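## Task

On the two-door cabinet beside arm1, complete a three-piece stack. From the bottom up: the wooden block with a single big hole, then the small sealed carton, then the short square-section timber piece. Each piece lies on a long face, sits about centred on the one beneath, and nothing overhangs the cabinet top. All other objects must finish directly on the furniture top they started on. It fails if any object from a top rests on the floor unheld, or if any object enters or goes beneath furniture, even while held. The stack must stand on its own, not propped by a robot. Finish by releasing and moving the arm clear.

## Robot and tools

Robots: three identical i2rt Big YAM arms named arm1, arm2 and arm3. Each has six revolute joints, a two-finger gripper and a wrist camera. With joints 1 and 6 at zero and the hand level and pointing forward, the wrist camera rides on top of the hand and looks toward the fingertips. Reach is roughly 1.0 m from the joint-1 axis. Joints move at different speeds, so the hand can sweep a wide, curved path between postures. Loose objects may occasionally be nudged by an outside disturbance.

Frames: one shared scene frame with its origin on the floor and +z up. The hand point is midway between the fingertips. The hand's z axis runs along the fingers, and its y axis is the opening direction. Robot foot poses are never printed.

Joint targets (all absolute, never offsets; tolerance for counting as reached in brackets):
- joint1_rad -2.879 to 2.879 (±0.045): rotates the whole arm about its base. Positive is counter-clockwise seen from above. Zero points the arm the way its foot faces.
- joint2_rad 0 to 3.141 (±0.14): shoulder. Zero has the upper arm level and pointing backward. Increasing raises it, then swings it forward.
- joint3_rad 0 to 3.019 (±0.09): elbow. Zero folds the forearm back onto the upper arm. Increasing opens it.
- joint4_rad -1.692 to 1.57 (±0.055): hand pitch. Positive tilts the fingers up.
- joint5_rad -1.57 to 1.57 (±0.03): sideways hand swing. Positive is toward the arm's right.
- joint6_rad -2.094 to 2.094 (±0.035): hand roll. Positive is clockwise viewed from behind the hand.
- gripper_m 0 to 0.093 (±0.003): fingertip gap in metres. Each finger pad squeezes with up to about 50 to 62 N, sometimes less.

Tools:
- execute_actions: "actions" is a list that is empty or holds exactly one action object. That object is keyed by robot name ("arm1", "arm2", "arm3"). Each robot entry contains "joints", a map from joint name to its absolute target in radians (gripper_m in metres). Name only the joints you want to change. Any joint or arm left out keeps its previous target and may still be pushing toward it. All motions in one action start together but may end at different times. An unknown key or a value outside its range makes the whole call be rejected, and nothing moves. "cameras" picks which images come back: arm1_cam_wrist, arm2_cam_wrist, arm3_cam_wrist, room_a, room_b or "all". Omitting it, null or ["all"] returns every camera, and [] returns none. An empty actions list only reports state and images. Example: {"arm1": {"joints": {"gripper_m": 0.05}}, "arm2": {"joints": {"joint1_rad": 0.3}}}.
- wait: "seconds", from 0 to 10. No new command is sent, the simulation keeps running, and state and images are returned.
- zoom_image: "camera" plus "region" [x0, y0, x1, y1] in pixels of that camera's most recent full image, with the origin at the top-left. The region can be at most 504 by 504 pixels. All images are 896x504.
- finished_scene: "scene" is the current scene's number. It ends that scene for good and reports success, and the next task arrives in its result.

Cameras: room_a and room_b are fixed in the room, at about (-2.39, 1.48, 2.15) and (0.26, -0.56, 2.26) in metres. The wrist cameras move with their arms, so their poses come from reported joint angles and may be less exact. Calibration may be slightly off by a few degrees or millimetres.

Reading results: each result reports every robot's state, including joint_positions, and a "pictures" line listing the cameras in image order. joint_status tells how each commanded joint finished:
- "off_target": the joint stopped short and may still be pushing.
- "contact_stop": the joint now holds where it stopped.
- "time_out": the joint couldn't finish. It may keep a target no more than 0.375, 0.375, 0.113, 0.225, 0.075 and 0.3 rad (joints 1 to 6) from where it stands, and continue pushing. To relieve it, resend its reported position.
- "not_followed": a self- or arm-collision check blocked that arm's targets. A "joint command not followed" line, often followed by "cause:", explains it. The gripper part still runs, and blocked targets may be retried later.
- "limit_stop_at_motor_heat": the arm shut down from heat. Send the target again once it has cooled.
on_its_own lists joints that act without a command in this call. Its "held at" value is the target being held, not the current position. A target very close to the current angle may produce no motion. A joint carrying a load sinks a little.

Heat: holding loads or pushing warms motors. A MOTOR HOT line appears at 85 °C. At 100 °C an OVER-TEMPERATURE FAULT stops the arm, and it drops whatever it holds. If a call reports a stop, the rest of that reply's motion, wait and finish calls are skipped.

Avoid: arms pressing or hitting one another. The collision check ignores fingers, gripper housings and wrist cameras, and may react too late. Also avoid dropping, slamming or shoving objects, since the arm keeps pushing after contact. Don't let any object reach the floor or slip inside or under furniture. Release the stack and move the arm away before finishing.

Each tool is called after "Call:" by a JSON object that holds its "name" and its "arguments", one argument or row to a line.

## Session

Call:
{"name": "execute_actions", "arguments": {
  "actions": []
}}

Scene clock: 0.00 s.
arm1.joint_positions: joint1_rad=+0.871 joint2_rad=+0.320 joint3_rad=+1.699 joint4_rad=-1.535 joint5_rad=+0.035 joint6_rad=-0.015 gripper_m=+0.095
arm1.joint_status: not commanded
arm1.hand: x=+0.1931 y=+0.9471 z=+1.4867 quat_wxyz=(+0.138, +0.739, +0.181, -0.633) (m; scene frame)
arm2.joint_positions: joint1_rad=-0.582 joint2_rad=+0.349 joint3_rad=+1.703 joint4_rad=-1.213 joint5_rad=+0.272 joint6_rad=-0.074 gripper_m=+0.094
arm2.joint_status: not commanded
arm2.hand: x=-0.1070 y=+0.1342 z=+1.5948 quat_wxyz=(-0.460, +0.534, -0.388, -0.594) (m; scene frame)
arm3.joint_positions: joint1_rad=+0.668 joint2_rad=+0.445 joint3_rad=+1.713 joint4_rad=-1.479 joint5_rad=-0.181 joint6_rad=-0.236 gripper_m=+0.094
arm3.joint_status: not commanded
arm3.hand: x=-0.0366 y=-0.9752 z=+1.4556 quat_wxyz=(-0.584, +0.432, -0.645, -0.239) (m; scene frame)
pictures: arm1_cam_wrist, arm2_cam_wrist, arm3_cam_wrist, room_a, room_b
camera_calibration (this result's frames):
arm1_cam_wrist: T_world_to_cam=[[-0.44775, 0.892951, 0.0464623, -0.830778], [0.606907, 0.341657, -0.717589, 0.637966], [-0.656646, -0.293102, -0.694915, 1.55716], [0, 0, 0, 1]] pos_world=[0.263338, 0.980286, 1.57849]
arm2_cam_wrist: T_world_to_cam=[[0.960015, 0.279733, 0.0110174, 0.0490826], [0.142179, -0.453286, -0.879953, 1.48239], [-0.241158, 0.846334, -0.474934, 0.74388], [0, 0, 0, 1]] pos_world=[-0.0784926, 0.0286472, 1.65719]
arm3_cam_wrist: T_world_to_cam=[[0.841348, -0.500781, 0.203353, -0.755661], [-0.26902, -0.714316, -0.64605, 0.236431], [0.468788, 0.488846, -0.735708, 1.69344], [0, 0, 0, 1]] pos_world=[-0.0944851, -1.03737, 1.55229]
Images, in order (width x height): arm1_cam_wrist 896x504, arm2_cam_wrist 896x504, arm3_cam_wrist 896x504, room_a 896x504, room_b 896x504.

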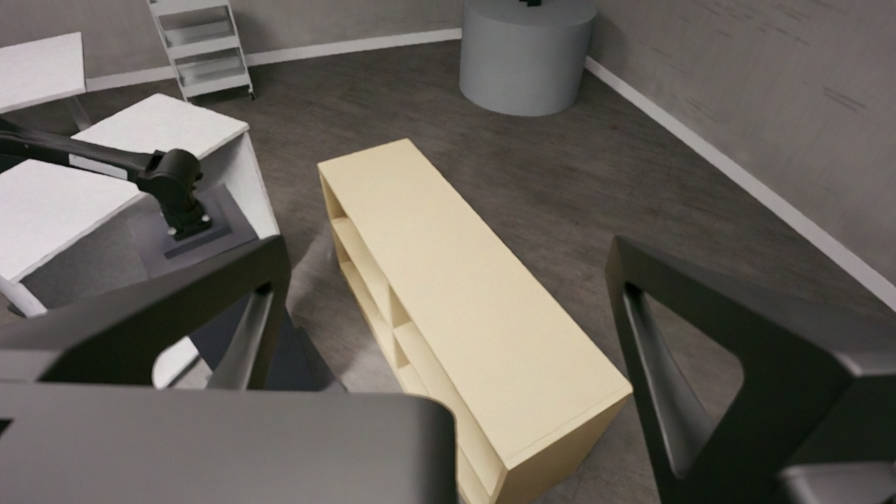

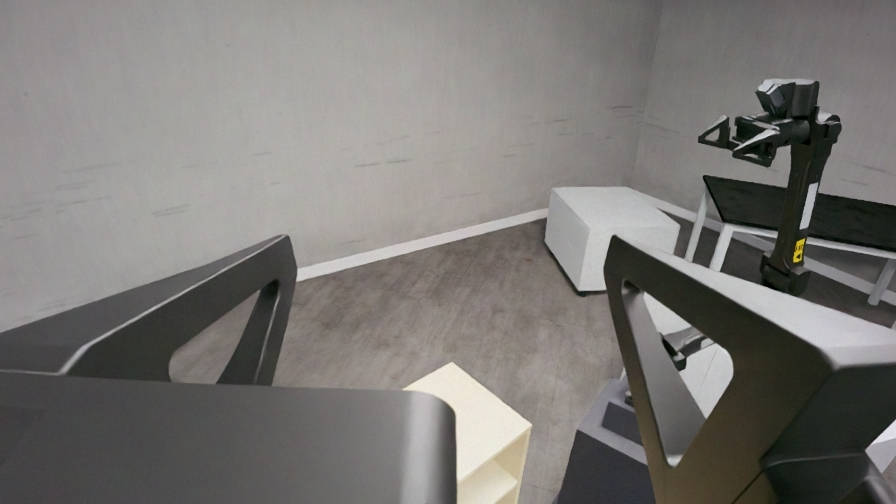

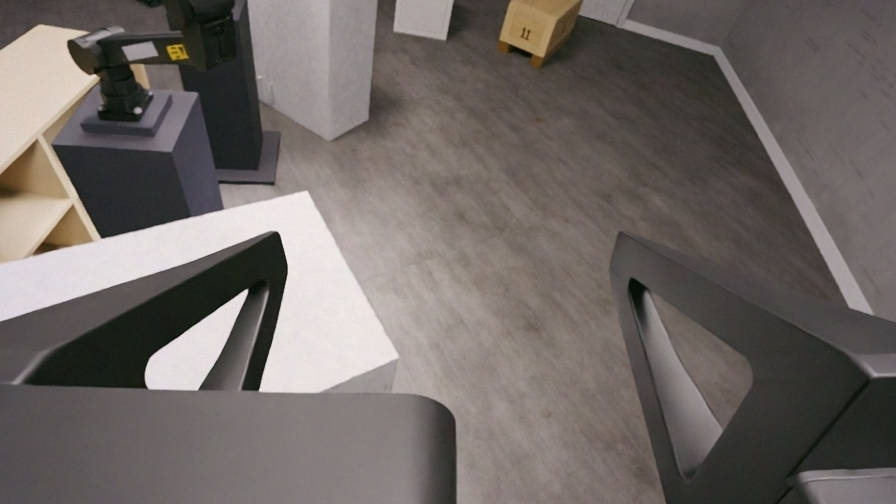

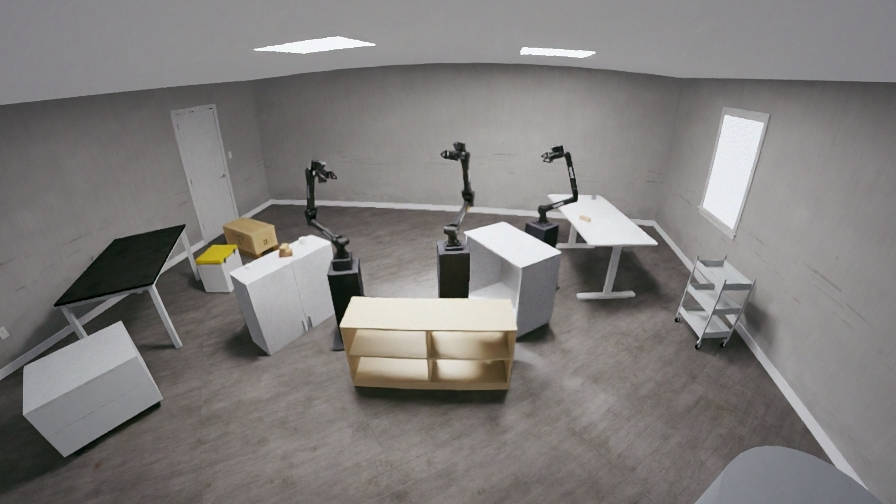

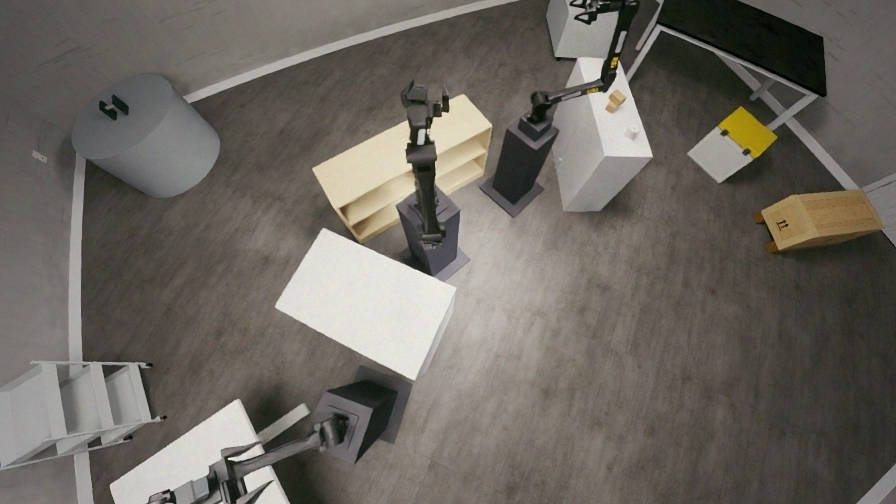

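Call:
{"name": "zoom_image", "arguments": {
  "camera": "room_a",
  "region": [230, 220, 350, 300]
}}

Call:
{"name": "zoom_image", "arguments": {
  "camera": "room_b",
  "region": [540, 50, 680, 170]
}}

Call:
{"name": "zoom_image", "arguments": {
  "camera": "room_a",
  "region": [530, 180, 670, 260]
}}

Region (230, 220, 350, 300) of room_a's 896x504 image, scaled by 4.200, with more detail than that image has.

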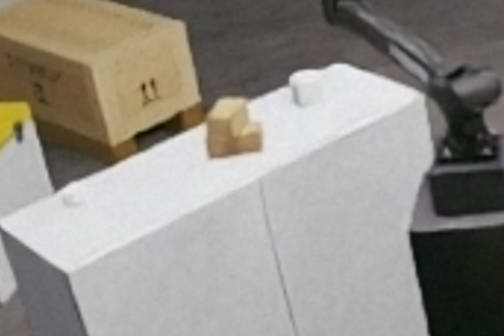

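Region (540, 50, 680, 170) of room_b's 896x504 image, scaled by 3.600, with more detail than that image has; it fills the top 432 rows of this view, and the rest is white.

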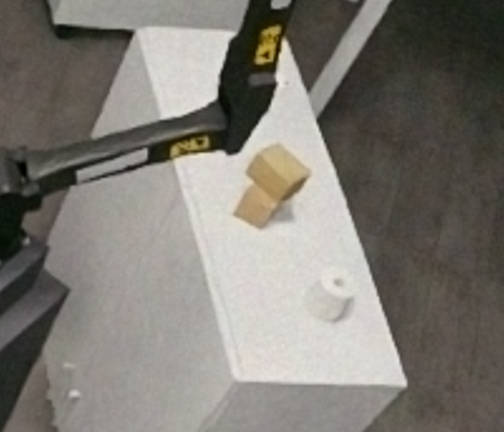

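Region (530, 180, 670, 260) of room_a's 896x504 image, scaled by 3.600, with more detail than that image has; it fills the top 288 rows of this view, and the rest is white.

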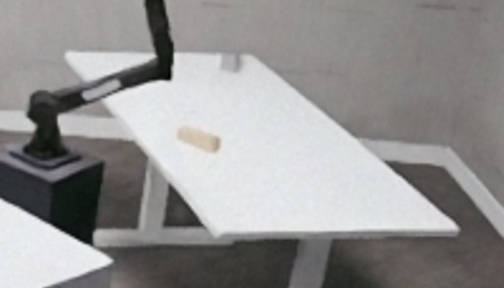

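Call:
{"name": "zoom_image", "arguments": {
  "camera": "room_b",
  "region": [300, 70, 520, 250]
}}

Region (300, 70, 520, 250) of room_b's 896x504 image, scaled by 2.291, with more detail than that image has; it fills the top 412 rows of this view, and the rest is white.

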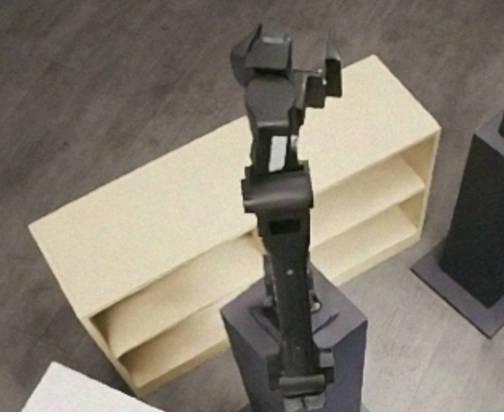

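Call:
{"name": "execute_actions", "arguments": {
  "actions": []
}}

Scene clock: 70.60 s.
arm1.joint_positions: joint1_rad=+0.871 joint2_rad=+0.320 joint3_rad=+1.699 joint4_rad=-1.535 joint5_rad=+0.035 joint6_rad=-0.015 gripper_m=+0.095
arm1.joint_status: not commanded
arm1.hand: x=+0.1931 y=+0.9471 z=+1.4867 quat_wxyz=(+0.138, +0.739, +0.181, -0.633) (m; scene frame)
arm2.joint_positions: joint1_rad=-0.582 joint2_rad=+0.349 joint3_rad=+1.703 joint4_rad=-1.213 joint5_rad=+0.272 joint6_rad=-0.074 gripper_m=+0.094
arm2.joint_status: not commanded
arm2.hand: x=-0.1070 y=+0.1342 z=+1.5948 quat_wxyz=(-0.460, +0.534, -0.388, -0.594) (m; scene frame)
arm3.joint_positions: joint1_rad=+0.668 joint2_rad=+0.445 joint3_rad=+1.713 joint4_rad=-1.479 joint5_rad=-0.181 joint6_rad=-0.236 gripper_m=+0.094
arm3.joint_status: not commanded
arm3.hand: x=-0.0366 y=-0.9752 z=+1.4556 quat_wxyz=(-0.584, +0.432, -0.645, -0.239) (m; scene frame)
pictures: arm1_cam_wrist, arm2_cam_wrist, arm3_cam_wrist, room_a, room_b
camera_calibration (this result's frames):
arm1_cam_wrist: T_world_to_cam=[[-0.44775, 0.892951, 0.0464623, -0.830778], [0.606907, 0.341657, -0.717589, 0.637966], [-0.656646, -0.293102, -0.694915, 1.55716], [0, 0, 0, 1]] pos_world=[0.263338, 0.980286, 1.57849]
arm2_cam_wrist: T_world_to_cam=[[0.960015, 0.279733, 0.0110174, 0.0490826], [0.142179, -0.453286, -0.879953, 1.48239], [-0.241158, 0.846334, -0.474934, 0.74388], [0, 0, 0, 1]] pos_world=[-0.0784926, 0.0286472, 1.65719]
arm3_cam_wrist: T_world_to_cam=[[0.841348, -0.500781, 0.203353, -0.755661], [-0.26902, -0.714316, -0.64605, 0.236431], [0.468788, 0.488846, -0.735708, 1.69344], [0, 0, 0, 1]] pos_world=[-0.0944851, -1.03737, 1.55229]
Images, in order (width x height): arm1_cam_wrist 896x504, arm2_cam_wrist 896x504, arm3_cam_wrist 896x504, room_a 896x504, room_b 896x504.

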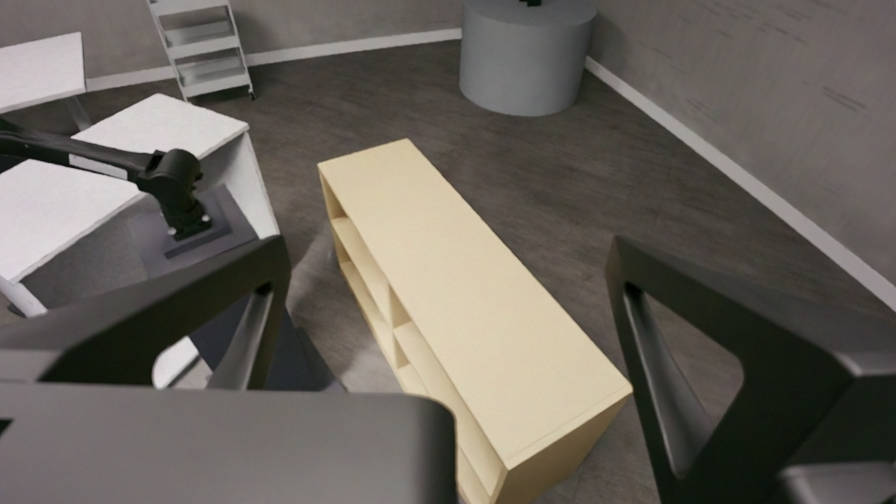

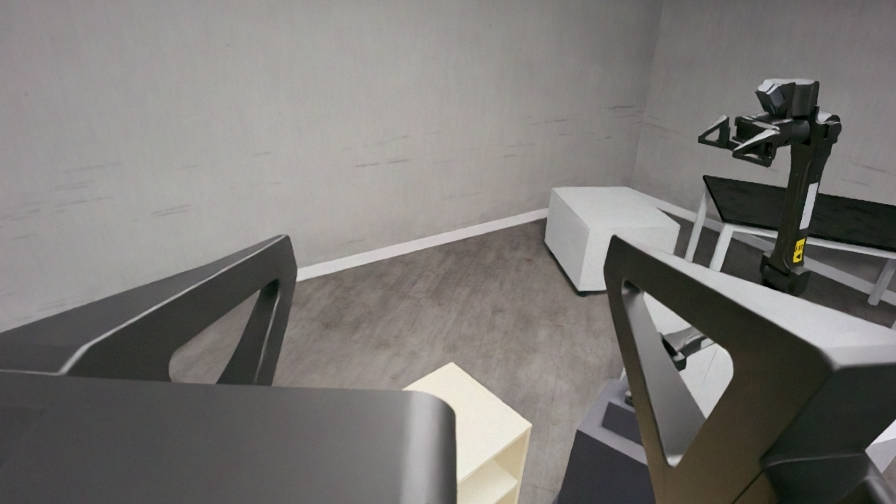

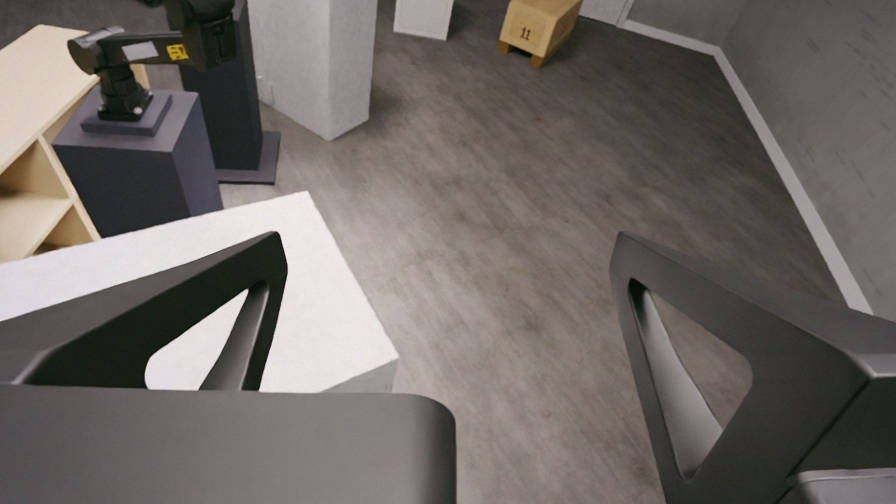

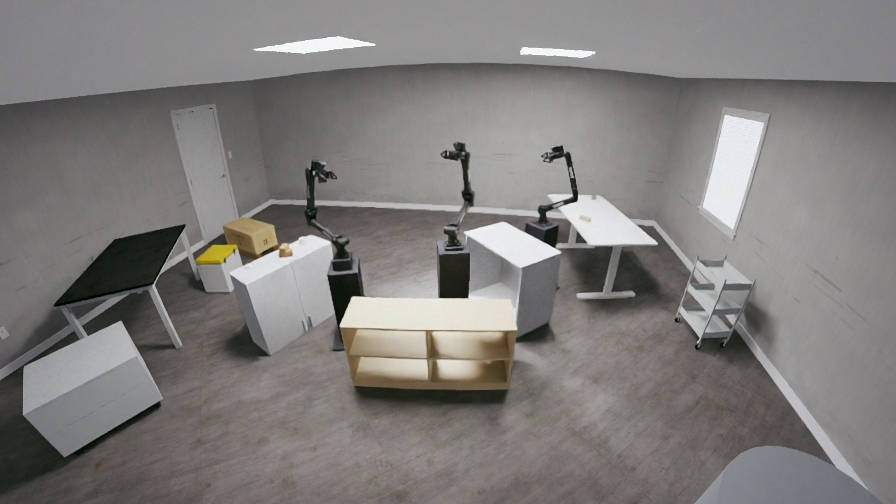

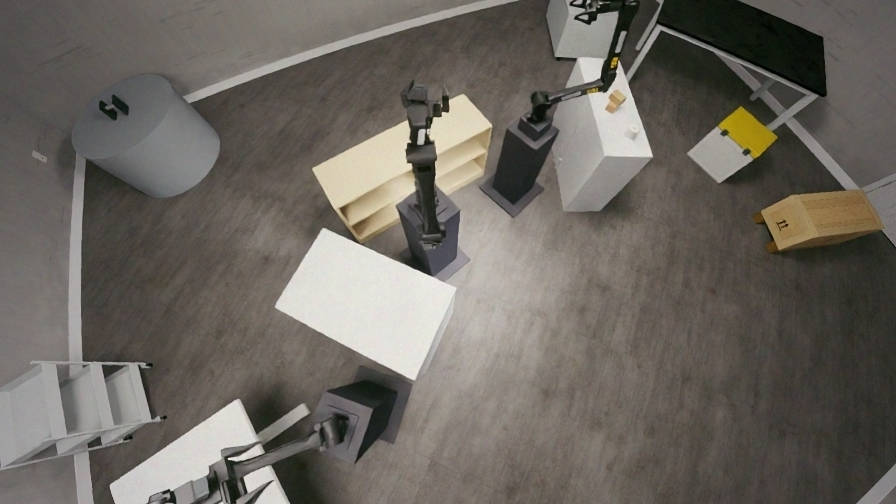

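Call:
{"name": "execute_actions", "arguments": {
  "actions": [
    {"arm1": {"joints": {"joint1_rad": -1.93, "joint2_rad": 1.97, "joint3_rad": 2.03, "joint4_rad": -1.575, "joint5_rad": 0.0, "joint6_rad": 0.0}}, "arm2": {"joints": {"joint1_rad": 1.34, "joint2_rad": 1.86, "joint3_rad": 1.50, "joint4_rad": -1.18, "joint5_rad": 0.0, "joint6_rad": 0.0}}, "arm3": {"joints": {"joint1_rad": -2.08, "joint2_rad": 1.82, "joint3_rad": 1.80, "joint4_rad": -1.50, "joint5_rad": 0.0, "joint6_rad": 0.0}}}
  ]
}}

Scene clock: 140.83 s.
arm1.joint_positions: joint1_rad=-1.939 joint2_rad=+2.008 joint3_rad=+1.999 joint4_rad=-1.562 joint5_rad=+0.001 joint6_rad=-0.012 gripper_m=+0.095
arm1.joint_status: all done
arm1.hand: x=+0.6220 y=+1.4022 z=+1.0354 quat_wxyz=(-0.003, +0.406, -0.914, -0.002) (m; scene frame)
arm2.joint_positions: joint1_rad=+1.350 joint2_rad=+1.863 joint3_rad=+1.502 joint4_rad=-1.179 joint5_rad=-0.002 joint6_rad=-0.010 gripper_m=+0.094
arm2.joint_status: all done
arm2.hand: x=-0.4835 y=-0.3496 z=+0.9622 quat_wxyz=(+0.011, +0.894, +0.449, -0.017) (m; scene frame)
arm3.joint_positions: joint1_rad=-2.091 joint2_rad=+1.842 joint3_rad=+1.774 joint4_rad=-1.490 joint5_rad=+0.001 joint6_rad=-0.010 gripper_m=+0.094
arm3.joint_status: all done
arm3.hand: x=-0.2755 y=-1.5696 z=+0.9924 quat_wxyz=(-0.006, -0.829, -0.559, +0.004) (m; scene frame)
pictures: arm1_cam_wrist, arm2_cam_wrist, arm3_cam_wrist, room_a, room_b
camera_calibration (this result's frames):
arm1_cam_wrist: T_world_to_cam=[[0.756699, -0.653755, -0.0033681, 0.447043], [-0.537038, -0.624524, 0.567063, 0.634462], [-0.372824, -0.427287, -0.823668, 1.80347], [0, 0, 0, 1]] pos_world=[0.674831, 1.45909, 1.12719]
arm2_cam_wrist: T_world_to_cam=[[-0.789793, 0.613334, -0.00694229, -0.159243], [0.508439, 0.660967, 0.551918, -0.0511642], [0.343098, 0.432371, -0.83387, 1.24521], [0, 0, 0, 1]] pos_world=[-0.526984, -0.406906, 1.06547]
arm3_cam_wrist: T_world_to_cam=[[-0.930671, 0.365507, -0.0160383, 0.331182], [0.28787, 0.758634, 0.58447, 0.692551], [0.225795, 0.539332, -0.811257, 1.84245], [0, 0, 0, 1]] pos_world=[-0.30716, -1.64014, 1.09524]
Images, in order (width x height): arm1_cam_wrist 896x504, arm2_cam_wrist 896x504, arm3_cam_wrist 896x504, room_a 896x504, room_b 896x504.

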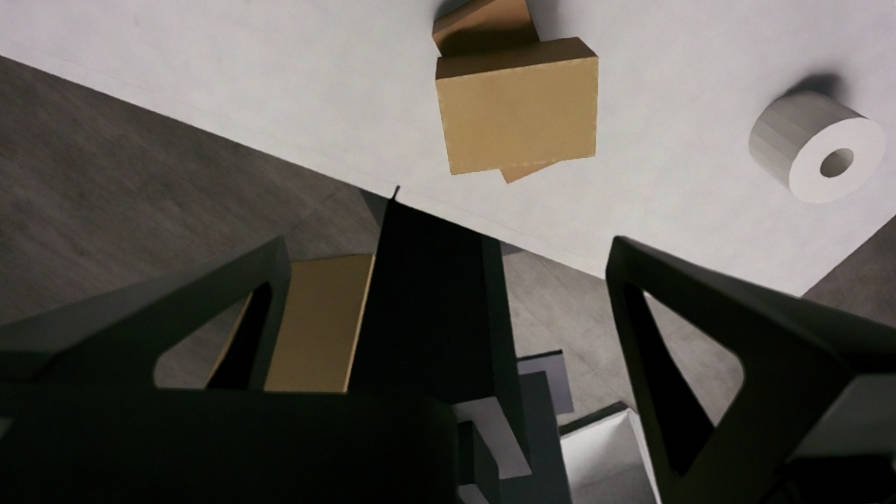

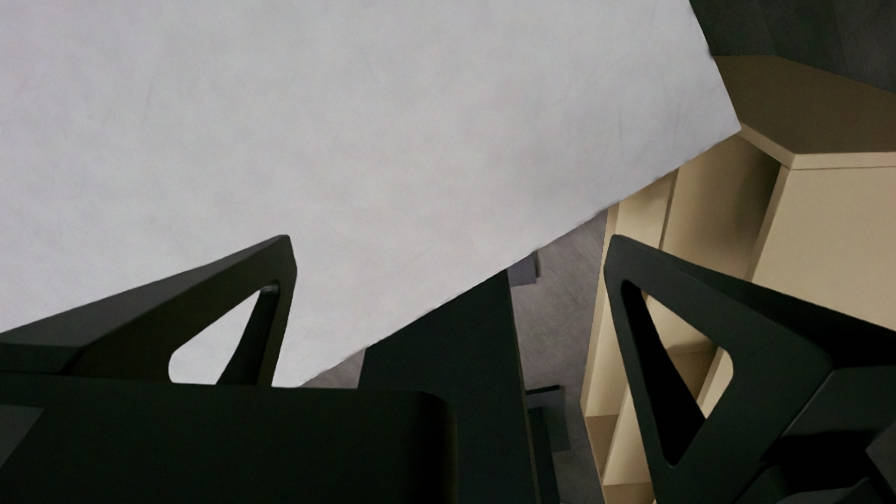

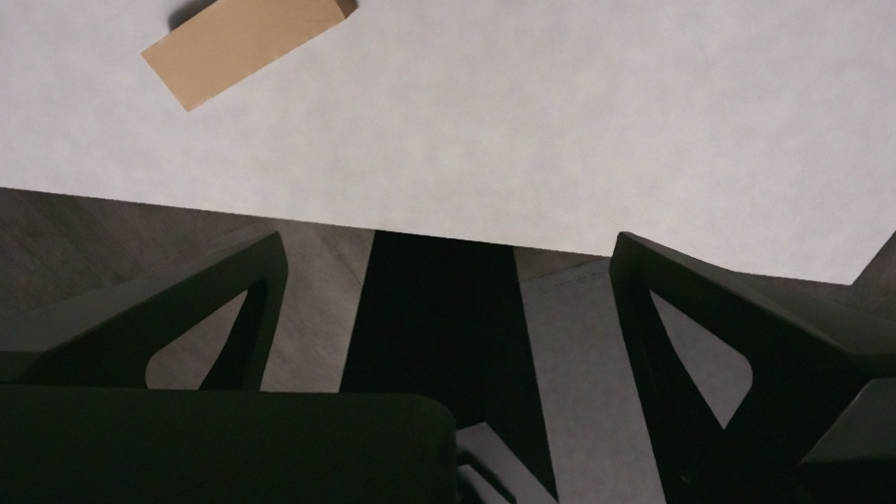

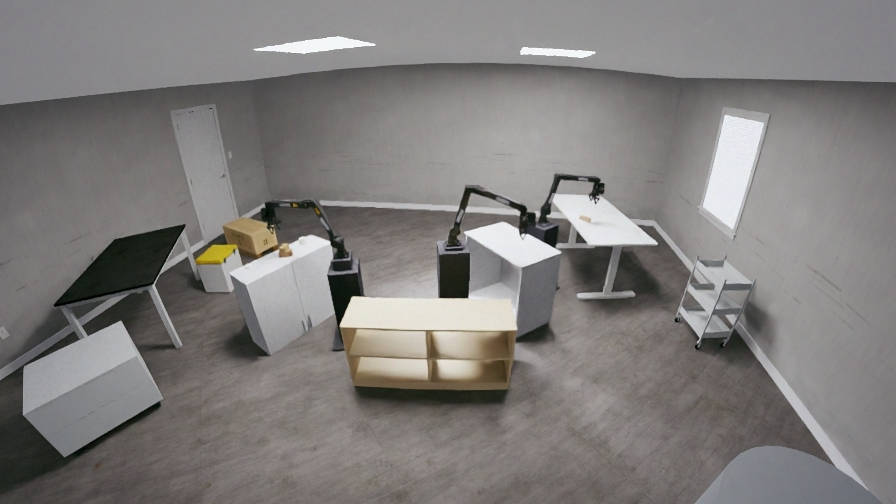

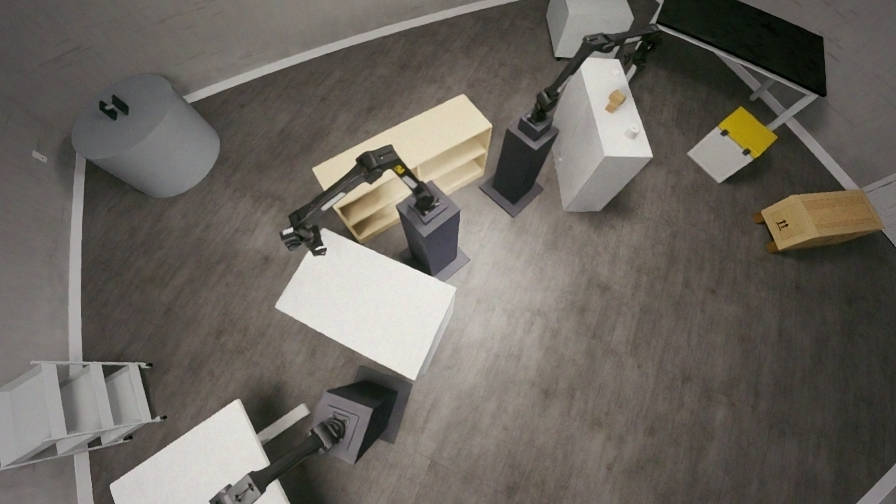

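Call:
{"name": "zoom_image", "arguments": {
  "camera": "arm1_cam_wrist",
  "region": [360, 0, 680, 220]
}}

Call:
{"name": "zoom_image", "arguments": {
  "camera": "arm3_cam_wrist",
  "region": [100, 0, 420, 160]
}}

Call:
{"name": "zoom_image", "arguments": {
  "camera": "room_b",
  "region": [560, 50, 680, 160]
}}

Region (360, 0, 680, 220) of arm1_cam_wrist's 896x504 image, scaled by 1.575, with more detail than that image has; it fills the top 346 rows of this view, and the rest is white.

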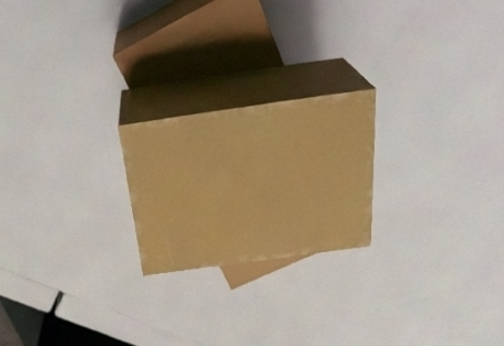

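Region (100, 0, 420, 160) of arm3_cam_wrist's 896x504 image, scaled by 1.575, with more detail than that image has.

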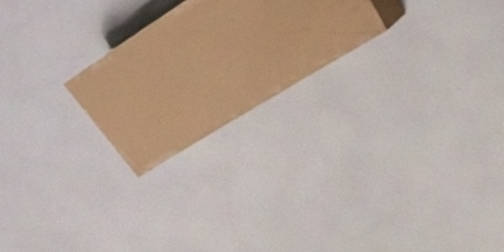

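Region (560, 50, 680, 160) of room_b's 896x504 image, scaled by 4.200, with more detail than that image has; it fills the top 462 rows of this view, and the rest is white.

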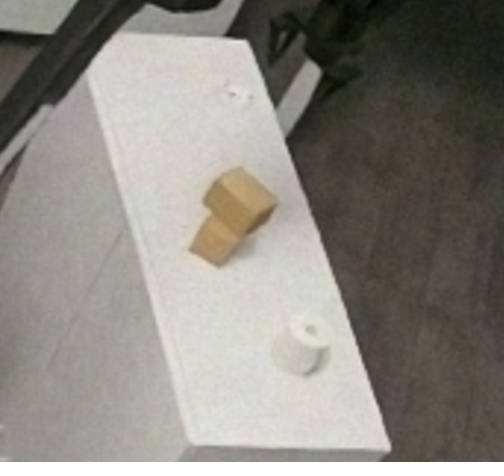

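Call:
{"name": "execute_actions", "arguments": {
  "actions": [
    {"arm1": {"joints": {"joint1_rad": -2.008, "joint2_rad": 2.045, "joint3_rad": 1.78, "joint4_rad": -1.285, "joint6_rad": 1.33}}, "arm2": {"joints": {"joint6_rad": 1.275}}, "arm3": {"joints": {"joint1_rad": -1.875, "joint2_rad": 2.015, "joint3_rad": 1.675, "joint4_rad": -1.195, "joint6_rad": 1.34}}}
  ],
  "cameras": ["arm1_cam_wrist", "arm3_cam_wrist"]
}}

Scene clock: 262.90 s.
arm1.joint_positions: joint1_rad=-2.017 joint2_rad=+2.048 joint3_rad=+1.773 joint4_rad=-1.302 joint5_rad=+0.001 joint6_rad=+1.315 gripper_m=+0.095
arm1.joint_status: all done
arm1.hand: x=+0.6541 y=+1.3660 z=+0.9257 quat_wxyz=(+0.001, -0.281, -0.960, +0.000) (m; scene frame)
arm2.joint_positions: joint1_rad=+1.350 joint2_rad=+1.863 joint3_rad=+1.502 joint4_rad=-1.179 joint5_rad=-0.002 joint6_rad=+1.262 gripper_m=+0.094
arm2.joint_status: all done
arm2.hand: x=-0.4835 y=-0.3496 z=+0.9622 quat_wxyz=(+0.019, +0.985, -0.170, -0.007) (m; scene frame)
arm3.joint_positions: joint1_rad=-1.873 joint2_rad=+2.028 joint3_rad=+1.649 joint4_rad=-1.209 joint5_rad=-0.001 joint6_rad=+1.327 gripper_m=+0.094
arm3.joint_status: all done
arm3.hand: x=-0.1597 y=-1.6321 z=+0.8407 quat_wxyz=(+0.007, -0.999, -0.034, -0.005) (m; scene frame)
pictures: arm1_cam_wrist, arm3_cam_wrist
camera_calibration (this result's frames):
arm1_cam_wrist: T_world_to_cam=[[-0.519895, -0.854228, -0.00209599, 1.5064], [-0.700121, 0.424695, 0.573991, -0.641704], [-0.489429, 0.299882, -0.818859, 0.788146], [0, 0, 0, 1]] pos_world=[0.719642, 1.32299, 1.01687]
arm3_cam_wrist: T_world_to_cam=[[-0.0767197, 0.997048, 0.0029924, 1.61048], [0.79539, 0.0593925, 0.603181, -0.28062], [0.601222, 0.048656, -0.797599, 0.974654], [0, 0, 0, 1]] pos_world=[-0.239226, -1.63649, 0.941828]
Images, in order (width x height): arm1_cam_wrist 896x504, arm3_cam_wrist 896x504.

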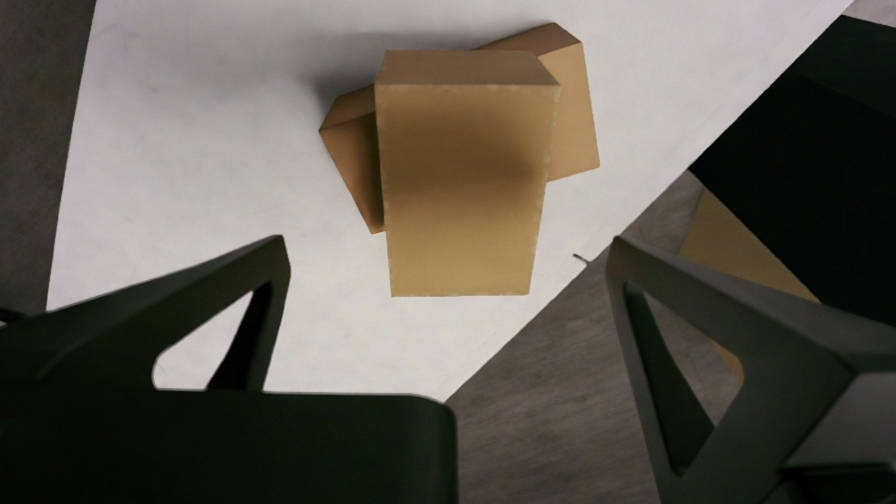

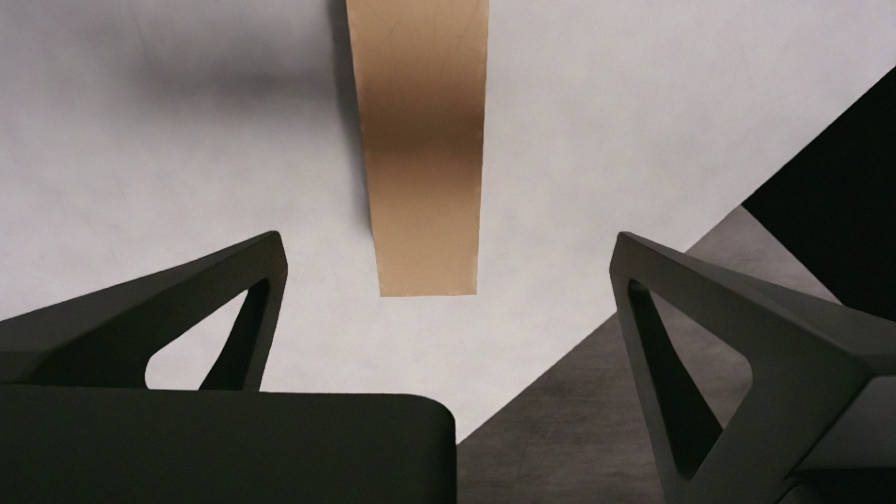

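Call:
{"name": "zoom_image", "arguments": {
  "camera": "arm3_cam_wrist",
  "region": [280, 0, 620, 320]
}}

Region (280, 0, 620, 320) of arm3_cam_wrist's 896x504 image, scaled by 1.482, with more detail than that image has; it fills the top 474 rows of this view, and the rest is white.

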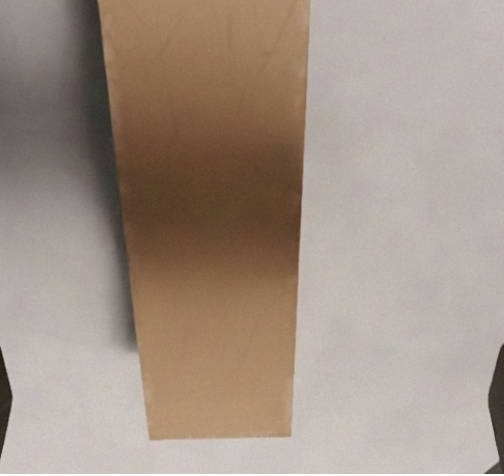

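Call:
{"name": "execute_actions", "arguments": {
  "actions": [
    {"arm1": {"joints": {"joint1_rad": 0.05, "joint3_rad": 2.0, "joint4_rad": -1.33, "joint6_rad": -0.42}}, "arm2": {"joints": {"joint3_rad": 1.39, "joint4_rad": -0.99}}, "arm3": {"joints": {"joint3_rad": 1.618, "joint4_rad": -1.06}}}
  ],
  "cameras": ["arm3_cam_wrist", "room_b"]
}}

Scene clock: 354.30 s.
arm1.joint_positions: joint1_rad=+0.053 joint2_rad=+2.050 joint3_rad=+1.971 joint4_rad=-1.318 joint5_rad=+0.001 joint6_rad=-0.405 gripper_m=+0.095
arm1.joint_status: all done
arm1.hand: x=-0.4472 y=+1.1625 z=+0.9982 quat_wxyz=(-0.034, +0.995, +0.039, -0.079) (m; scene frame)
arm2.joint_positions: joint1_rad=+1.350 joint2_rad=+1.863 joint3_rad=+1.389 joint4_rad=-1.002 joint5_rad=-0.002 joint6_rad=+1.262 gripper_m=+0.094
arm2.joint_status: all done
arm2.hand: x=-0.4825 y=-0.3485 z=+0.9238 quat_wxyz=(+0.047, +0.984, -0.170, -0.022) (m; scene frame)
arm3.joint_positions: joint1_rad=-1.873 joint2_rad=+2.027 joint3_rad=+1.612 joint4_rad=-1.075 joint5_rad=-0.001 joint6_rad=+1.328 gripper_m=+0.094
arm3.joint_status: all done
arm3.hand: x=-0.1629 y=-1.6500 z=+0.8287 quat_wxyz=(-0.040, -0.999, -0.033, +0.005) (m; scene frame)
pictures: arm3_cam_wrist, room_b
camera_calibration (this result's frames):
arm3_cam_wrist: T_world_to_cam=[[-0.0761831, 0.99296, -0.0907044, 1.69911], [0.805545, 0.114903, 0.581287, -0.158456], [0.587617, -0.0287823, -0.808627, 0.846986], [0, 0, 0, 1]] pos_world=[-0.240616, -1.64456, 0.931121]
Images, in order (width x height): arm3_cam_wrist 896x504, room_b 896x504.

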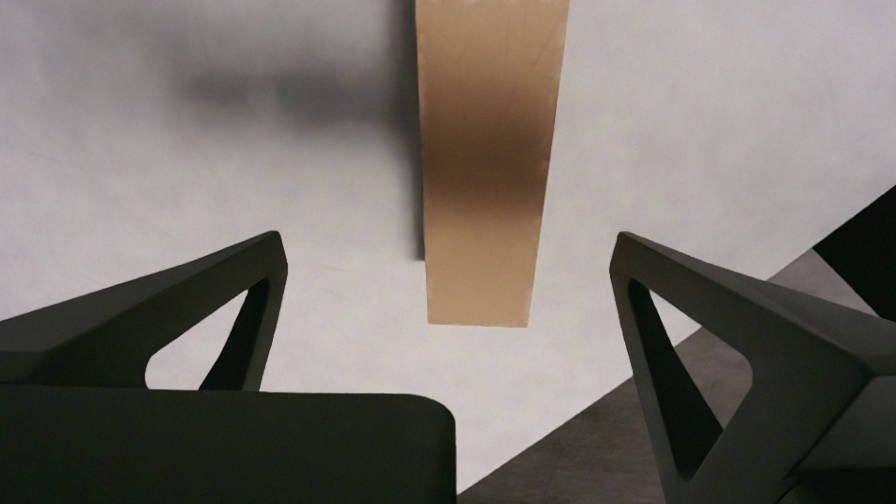

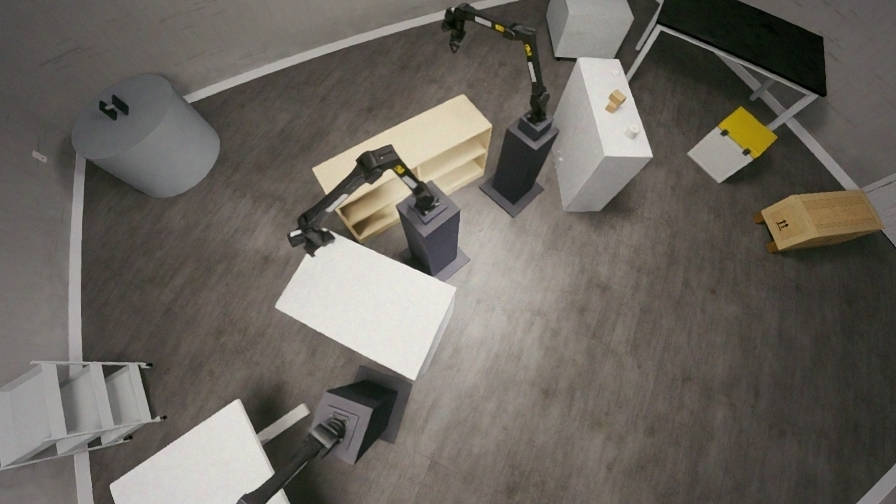

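Call:
{"name": "execute_actions", "arguments": {
  "actions": [
    {"arm3": {"joints": {"joint2_rad": 2.125}}}
  ],
  "cameras": ["arm3_cam_wrist"]
}}

Scene clock: 372.00 s.
arm1.joint_positions: joint1_rad=+0.053 joint2_rad=+2.050 joint3_rad=+1.971 joint4_rad=-1.318 joint5_rad=+0.001 joint6_rad=-0.405 gripper_m=+0.095
arm1.joint_status: not commanded
arm1.hand: x=-0.4472 y=+1.1625 z=+0.9982 quat_wxyz=(-0.034, +0.995, +0.039, -0.079) (m; scene frame)
arm2.joint_positions: joint1_rad=+1.350 joint2_rad=+1.863 joint3_rad=+1.389 joint4_rad=-1.002 joint5_rad=-0.002 joint6_rad=+1.262 gripper_m=+0.094
arm2.joint_status: not commanded
arm2.hand: x=-0.4825 y=-0.3485 z=+0.9238 quat_wxyz=(+0.047, +0.984, -0.170, -0.022) (m; scene frame)
arm3.joint_positions: joint1_rad=-1.873 joint2_rad=+2.147 joint3_rad=+1.605 joint4_rad=-1.072 joint5_rad=-0.001 joint6_rad=+1.328 gripper_m=+0.094
arm3.joint_status: all done
arm3.hand: x=-0.1595 y=-1.6332 z=+0.7556 quat_wxyz=(+0.020, -0.999, -0.033, -0.008) (m; scene frame)
pictures: arm3_cam_wrist
camera_calibration (this result's frames):
arm3_cam_wrist: T_world_to_cam=[[-0.0761772, 0.996677, 0.0288546, 1.59175], [0.792602, 0.0429711, 0.608223, -0.260518], [0.604962, 0.0692029, -0.793242, 0.937518], [0, 0, 0, 1]] pos_world=[-0.23942, -1.64015, 0.856202]
Images, in order (width x height): arm3_cam_wrist 896x504.

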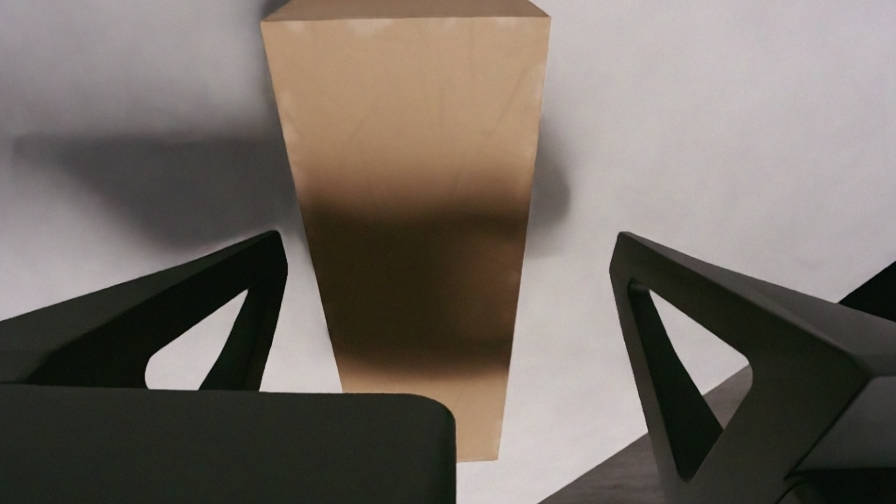

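Call:
{"name": "execute_actions", "arguments": {
  "actions": [
    {"arm3": {"joints": {"joint4_rad": -1.03, "gripper_m": 0.036}}}
  ],
  "cameras": ["arm3_cam_wrist"]
}}

Scene clock: 378.97 s.
arm1.joint_positions: joint1_rad=+0.053 joint2_rad=+2.050 joint3_rad=+1.971 joint4_rad=-1.318 joint5_rad=+0.001 joint6_rad=-0.405 gripper_m=+0.095
arm1.joint_status: not commanded
arm1.hand: x=-0.4472 y=+1.1625 z=+0.9982 quat_wxyz=(-0.034, +0.995, +0.039, -0.079) (m; scene frame)
arm2.joint_positions: joint1_rad=+1.350 joint2_rad=+1.863 joint3_rad=+1.389 joint4_rad=-1.002 joint5_rad=-0.002 joint6_rad=+1.262 gripper_m=+0.094
arm2.joint_status: not commanded
arm2.hand: x=-0.4825 y=-0.3485 z=+0.9238 quat_wxyz=(+0.047, +0.984, -0.170, -0.022) (m; scene frame)
arm3.joint_positions: joint1_rad=-1.873 joint2_rad=+2.147 joint3_rad=+1.605 joint4_rad=-1.044 joint5_rad=-0.001 joint6_rad=+1.329 gripper_m=+0.045
arm3.joint_status: gripper_m off_target (ended at +0.045, target +0.036); the others done
arm3.hand: x=-0.1607 y=-1.6399 z=+0.7554 quat_wxyz=(+0.007, -0.999, -0.033, -0.005) (m; scene frame)
pictures: arm3_cam_wrist
camera_calibration (this result's frames):
arm3_cam_wrist: T_world_to_cam=[[-0.0751918, 0.997167, 0.00189964, 1.61971], [0.795615, 0.058845, 0.602938, -0.228645], [0.601118, 0.0468473, -0.797786, 0.904698], [0, 0, 0, 1]] pos_world=[-0.240128, -1.64405, 0.856538]
Images, in order (width x height): arm3_cam_wrist 896x504.

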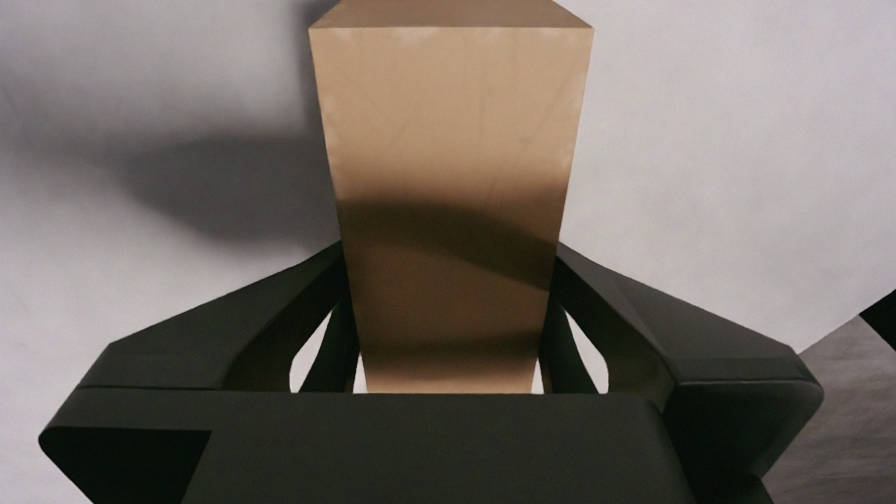

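Call:
{"name": "execute_actions", "arguments": {
  "actions": [
    {"arm2": {"joints": {"joint2_rad": 1.80, "joint3_rad": 1.31, "joint4_rad": -0.86}}, "arm3": {"joints": {"joint1_rad": 1.547, "joint2_rad": 1.85, "joint4_rad": -1.128}}}
  ],
  "cameras": ["arm3_cam_wrist", "room_b"]
}}

Scene clock: 465.87 s.
arm1.joint_positions: joint1_rad=+0.053 joint2_rad=+2.050 joint3_rad=+1.971 joint4_rad=-1.318 joint5_rad=+0.001 joint6_rad=-0.405 gripper_m=+0.095
arm1.joint_status: not commanded
arm1.hand: x=-0.4472 y=+1.1625 z=+0.9982 quat_wxyz=(-0.034, +0.995, +0.039, -0.079) (m; scene frame)
arm2.joint_positions: joint1_rad=+1.350 joint2_rad=+1.818 joint3_rad=+1.316 joint4_rad=-0.873 joint5_rad=-0.002 joint6_rad=+1.263 gripper_m=+0.094
arm2.joint_status: all done
arm2.hand: x=-0.4848 y=-0.3514 z=+0.9253 quat_wxyz=(+0.092, +0.980, -0.169, -0.045) (m; scene frame)
arm3.joint_positions: joint1_rad=+1.558 joint2_rad=+1.886 joint3_rad=+1.604 joint4_rad=-1.117 joint5_rad=-0.002 joint6_rad=+1.329 gripper_m=+0.045
arm3.joint_status: all done
arm3.hand: x=-0.1239 y=-0.4319 z=+0.9069 quat_wxyz=(-0.007, +0.176, -0.981, -0.085) (m; scene frame)
pictures: arm3_cam_wrist, room_b
camera_calibration (this result's frames):
arm3_cam_wrist: T_world_to_cam=[[0.355657, -0.918192, -0.174447, -0.196377], [-0.73867, -0.390506, 0.549428, -0.755996], [-0.572603, -0.0665495, -0.817127, 0.77001], [0, 0, 0, 1]] pos_world=[-0.0476793, -0.424289, 1.0103]
Images, in order (width x height): arm3_cam_wrist 896x504, room_b 896x504.

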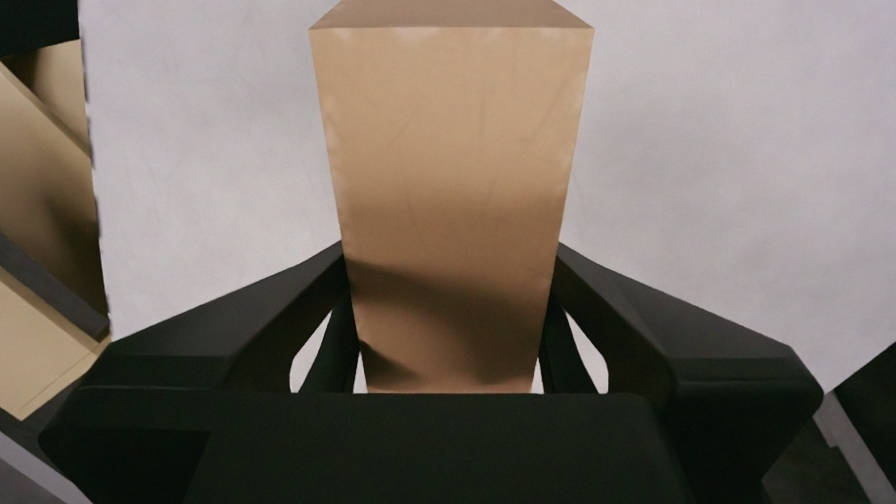

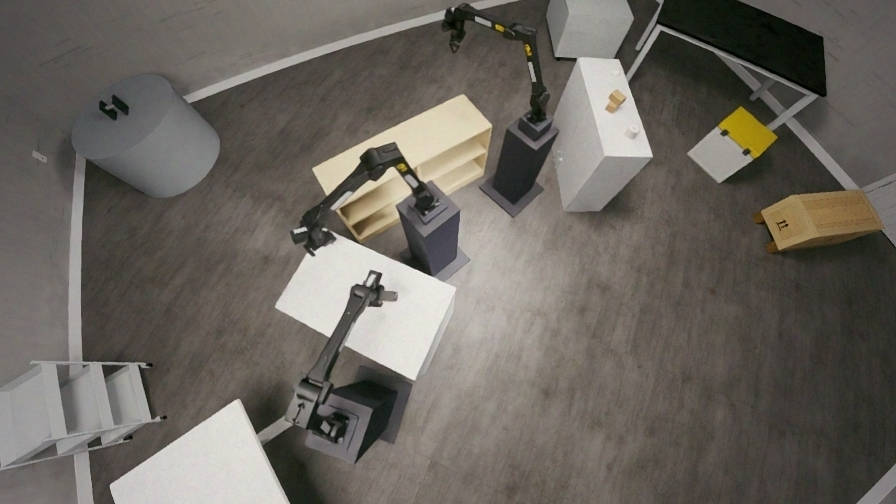

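Call:
{"name": "execute_actions", "arguments": {
  "actions": [
    {"arm3": {"joints": {"joint2_rad": 2.025}}}
  ],
  "cameras": ["arm3_cam_wrist"]
}}

Scene clock: 471.60 s.
arm1.joint_positions: joint1_rad=+0.053 joint2_rad=+2.050 joint3_rad=+1.971 joint4_rad=-1.318 joint5_rad=+0.001 joint6_rad=-0.405 gripper_m=+0.095
arm1.joint_status: not commanded
arm1.hand: x=-0.4472 y=+1.1625 z=+0.9982 quat_wxyz=(-0.034, +0.995, +0.039, -0.079) (m; scene frame)
arm2.joint_positions: joint1_rad=+1.350 joint2_rad=+1.818 joint3_rad=+1.316 joint4_rad=-0.873 joint5_rad=-0.002 joint6_rad=+1.263 gripper_m=+0.094
arm2.joint_status: not commanded
arm2.hand: x=-0.4848 y=-0.3514 z=+0.9253 quat_wxyz=(+0.092, +0.980, -0.169, -0.045) (m; scene frame)
arm3.joint_positions: joint1_rad=+1.558 joint2_rad=+2.044 joint3_rad=+1.605 joint4_rad=-1.120 joint5_rad=-0.002 joint6_rad=+1.330 gripper_m=+0.045
arm3.joint_status: all done
arm3.hand: x=-0.1223 y=-0.4413 z=+0.8143 quat_wxyz=(-0.002, +0.176, -0.984, -0.005) (m; scene frame)
pictures: arm3_cam_wrist
camera_calibration (this result's frames):
arm3_cam_wrist: T_world_to_cam=[[0.35562, -0.934423, -0.0196833, -0.354896], [-0.750114, -0.297913, 0.590404, -0.701432], [-0.557551, -0.195195, -0.806868, 0.63137], [0, 0, 0, 1]] pos_world=[-0.0479249, -0.417349, 0.916574]
Images, in order (width x height): arm3_cam_wrist 896x504.

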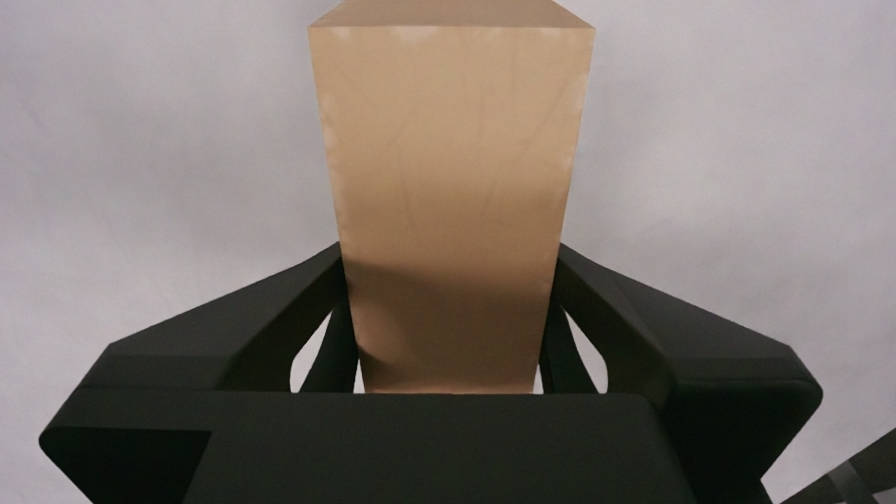

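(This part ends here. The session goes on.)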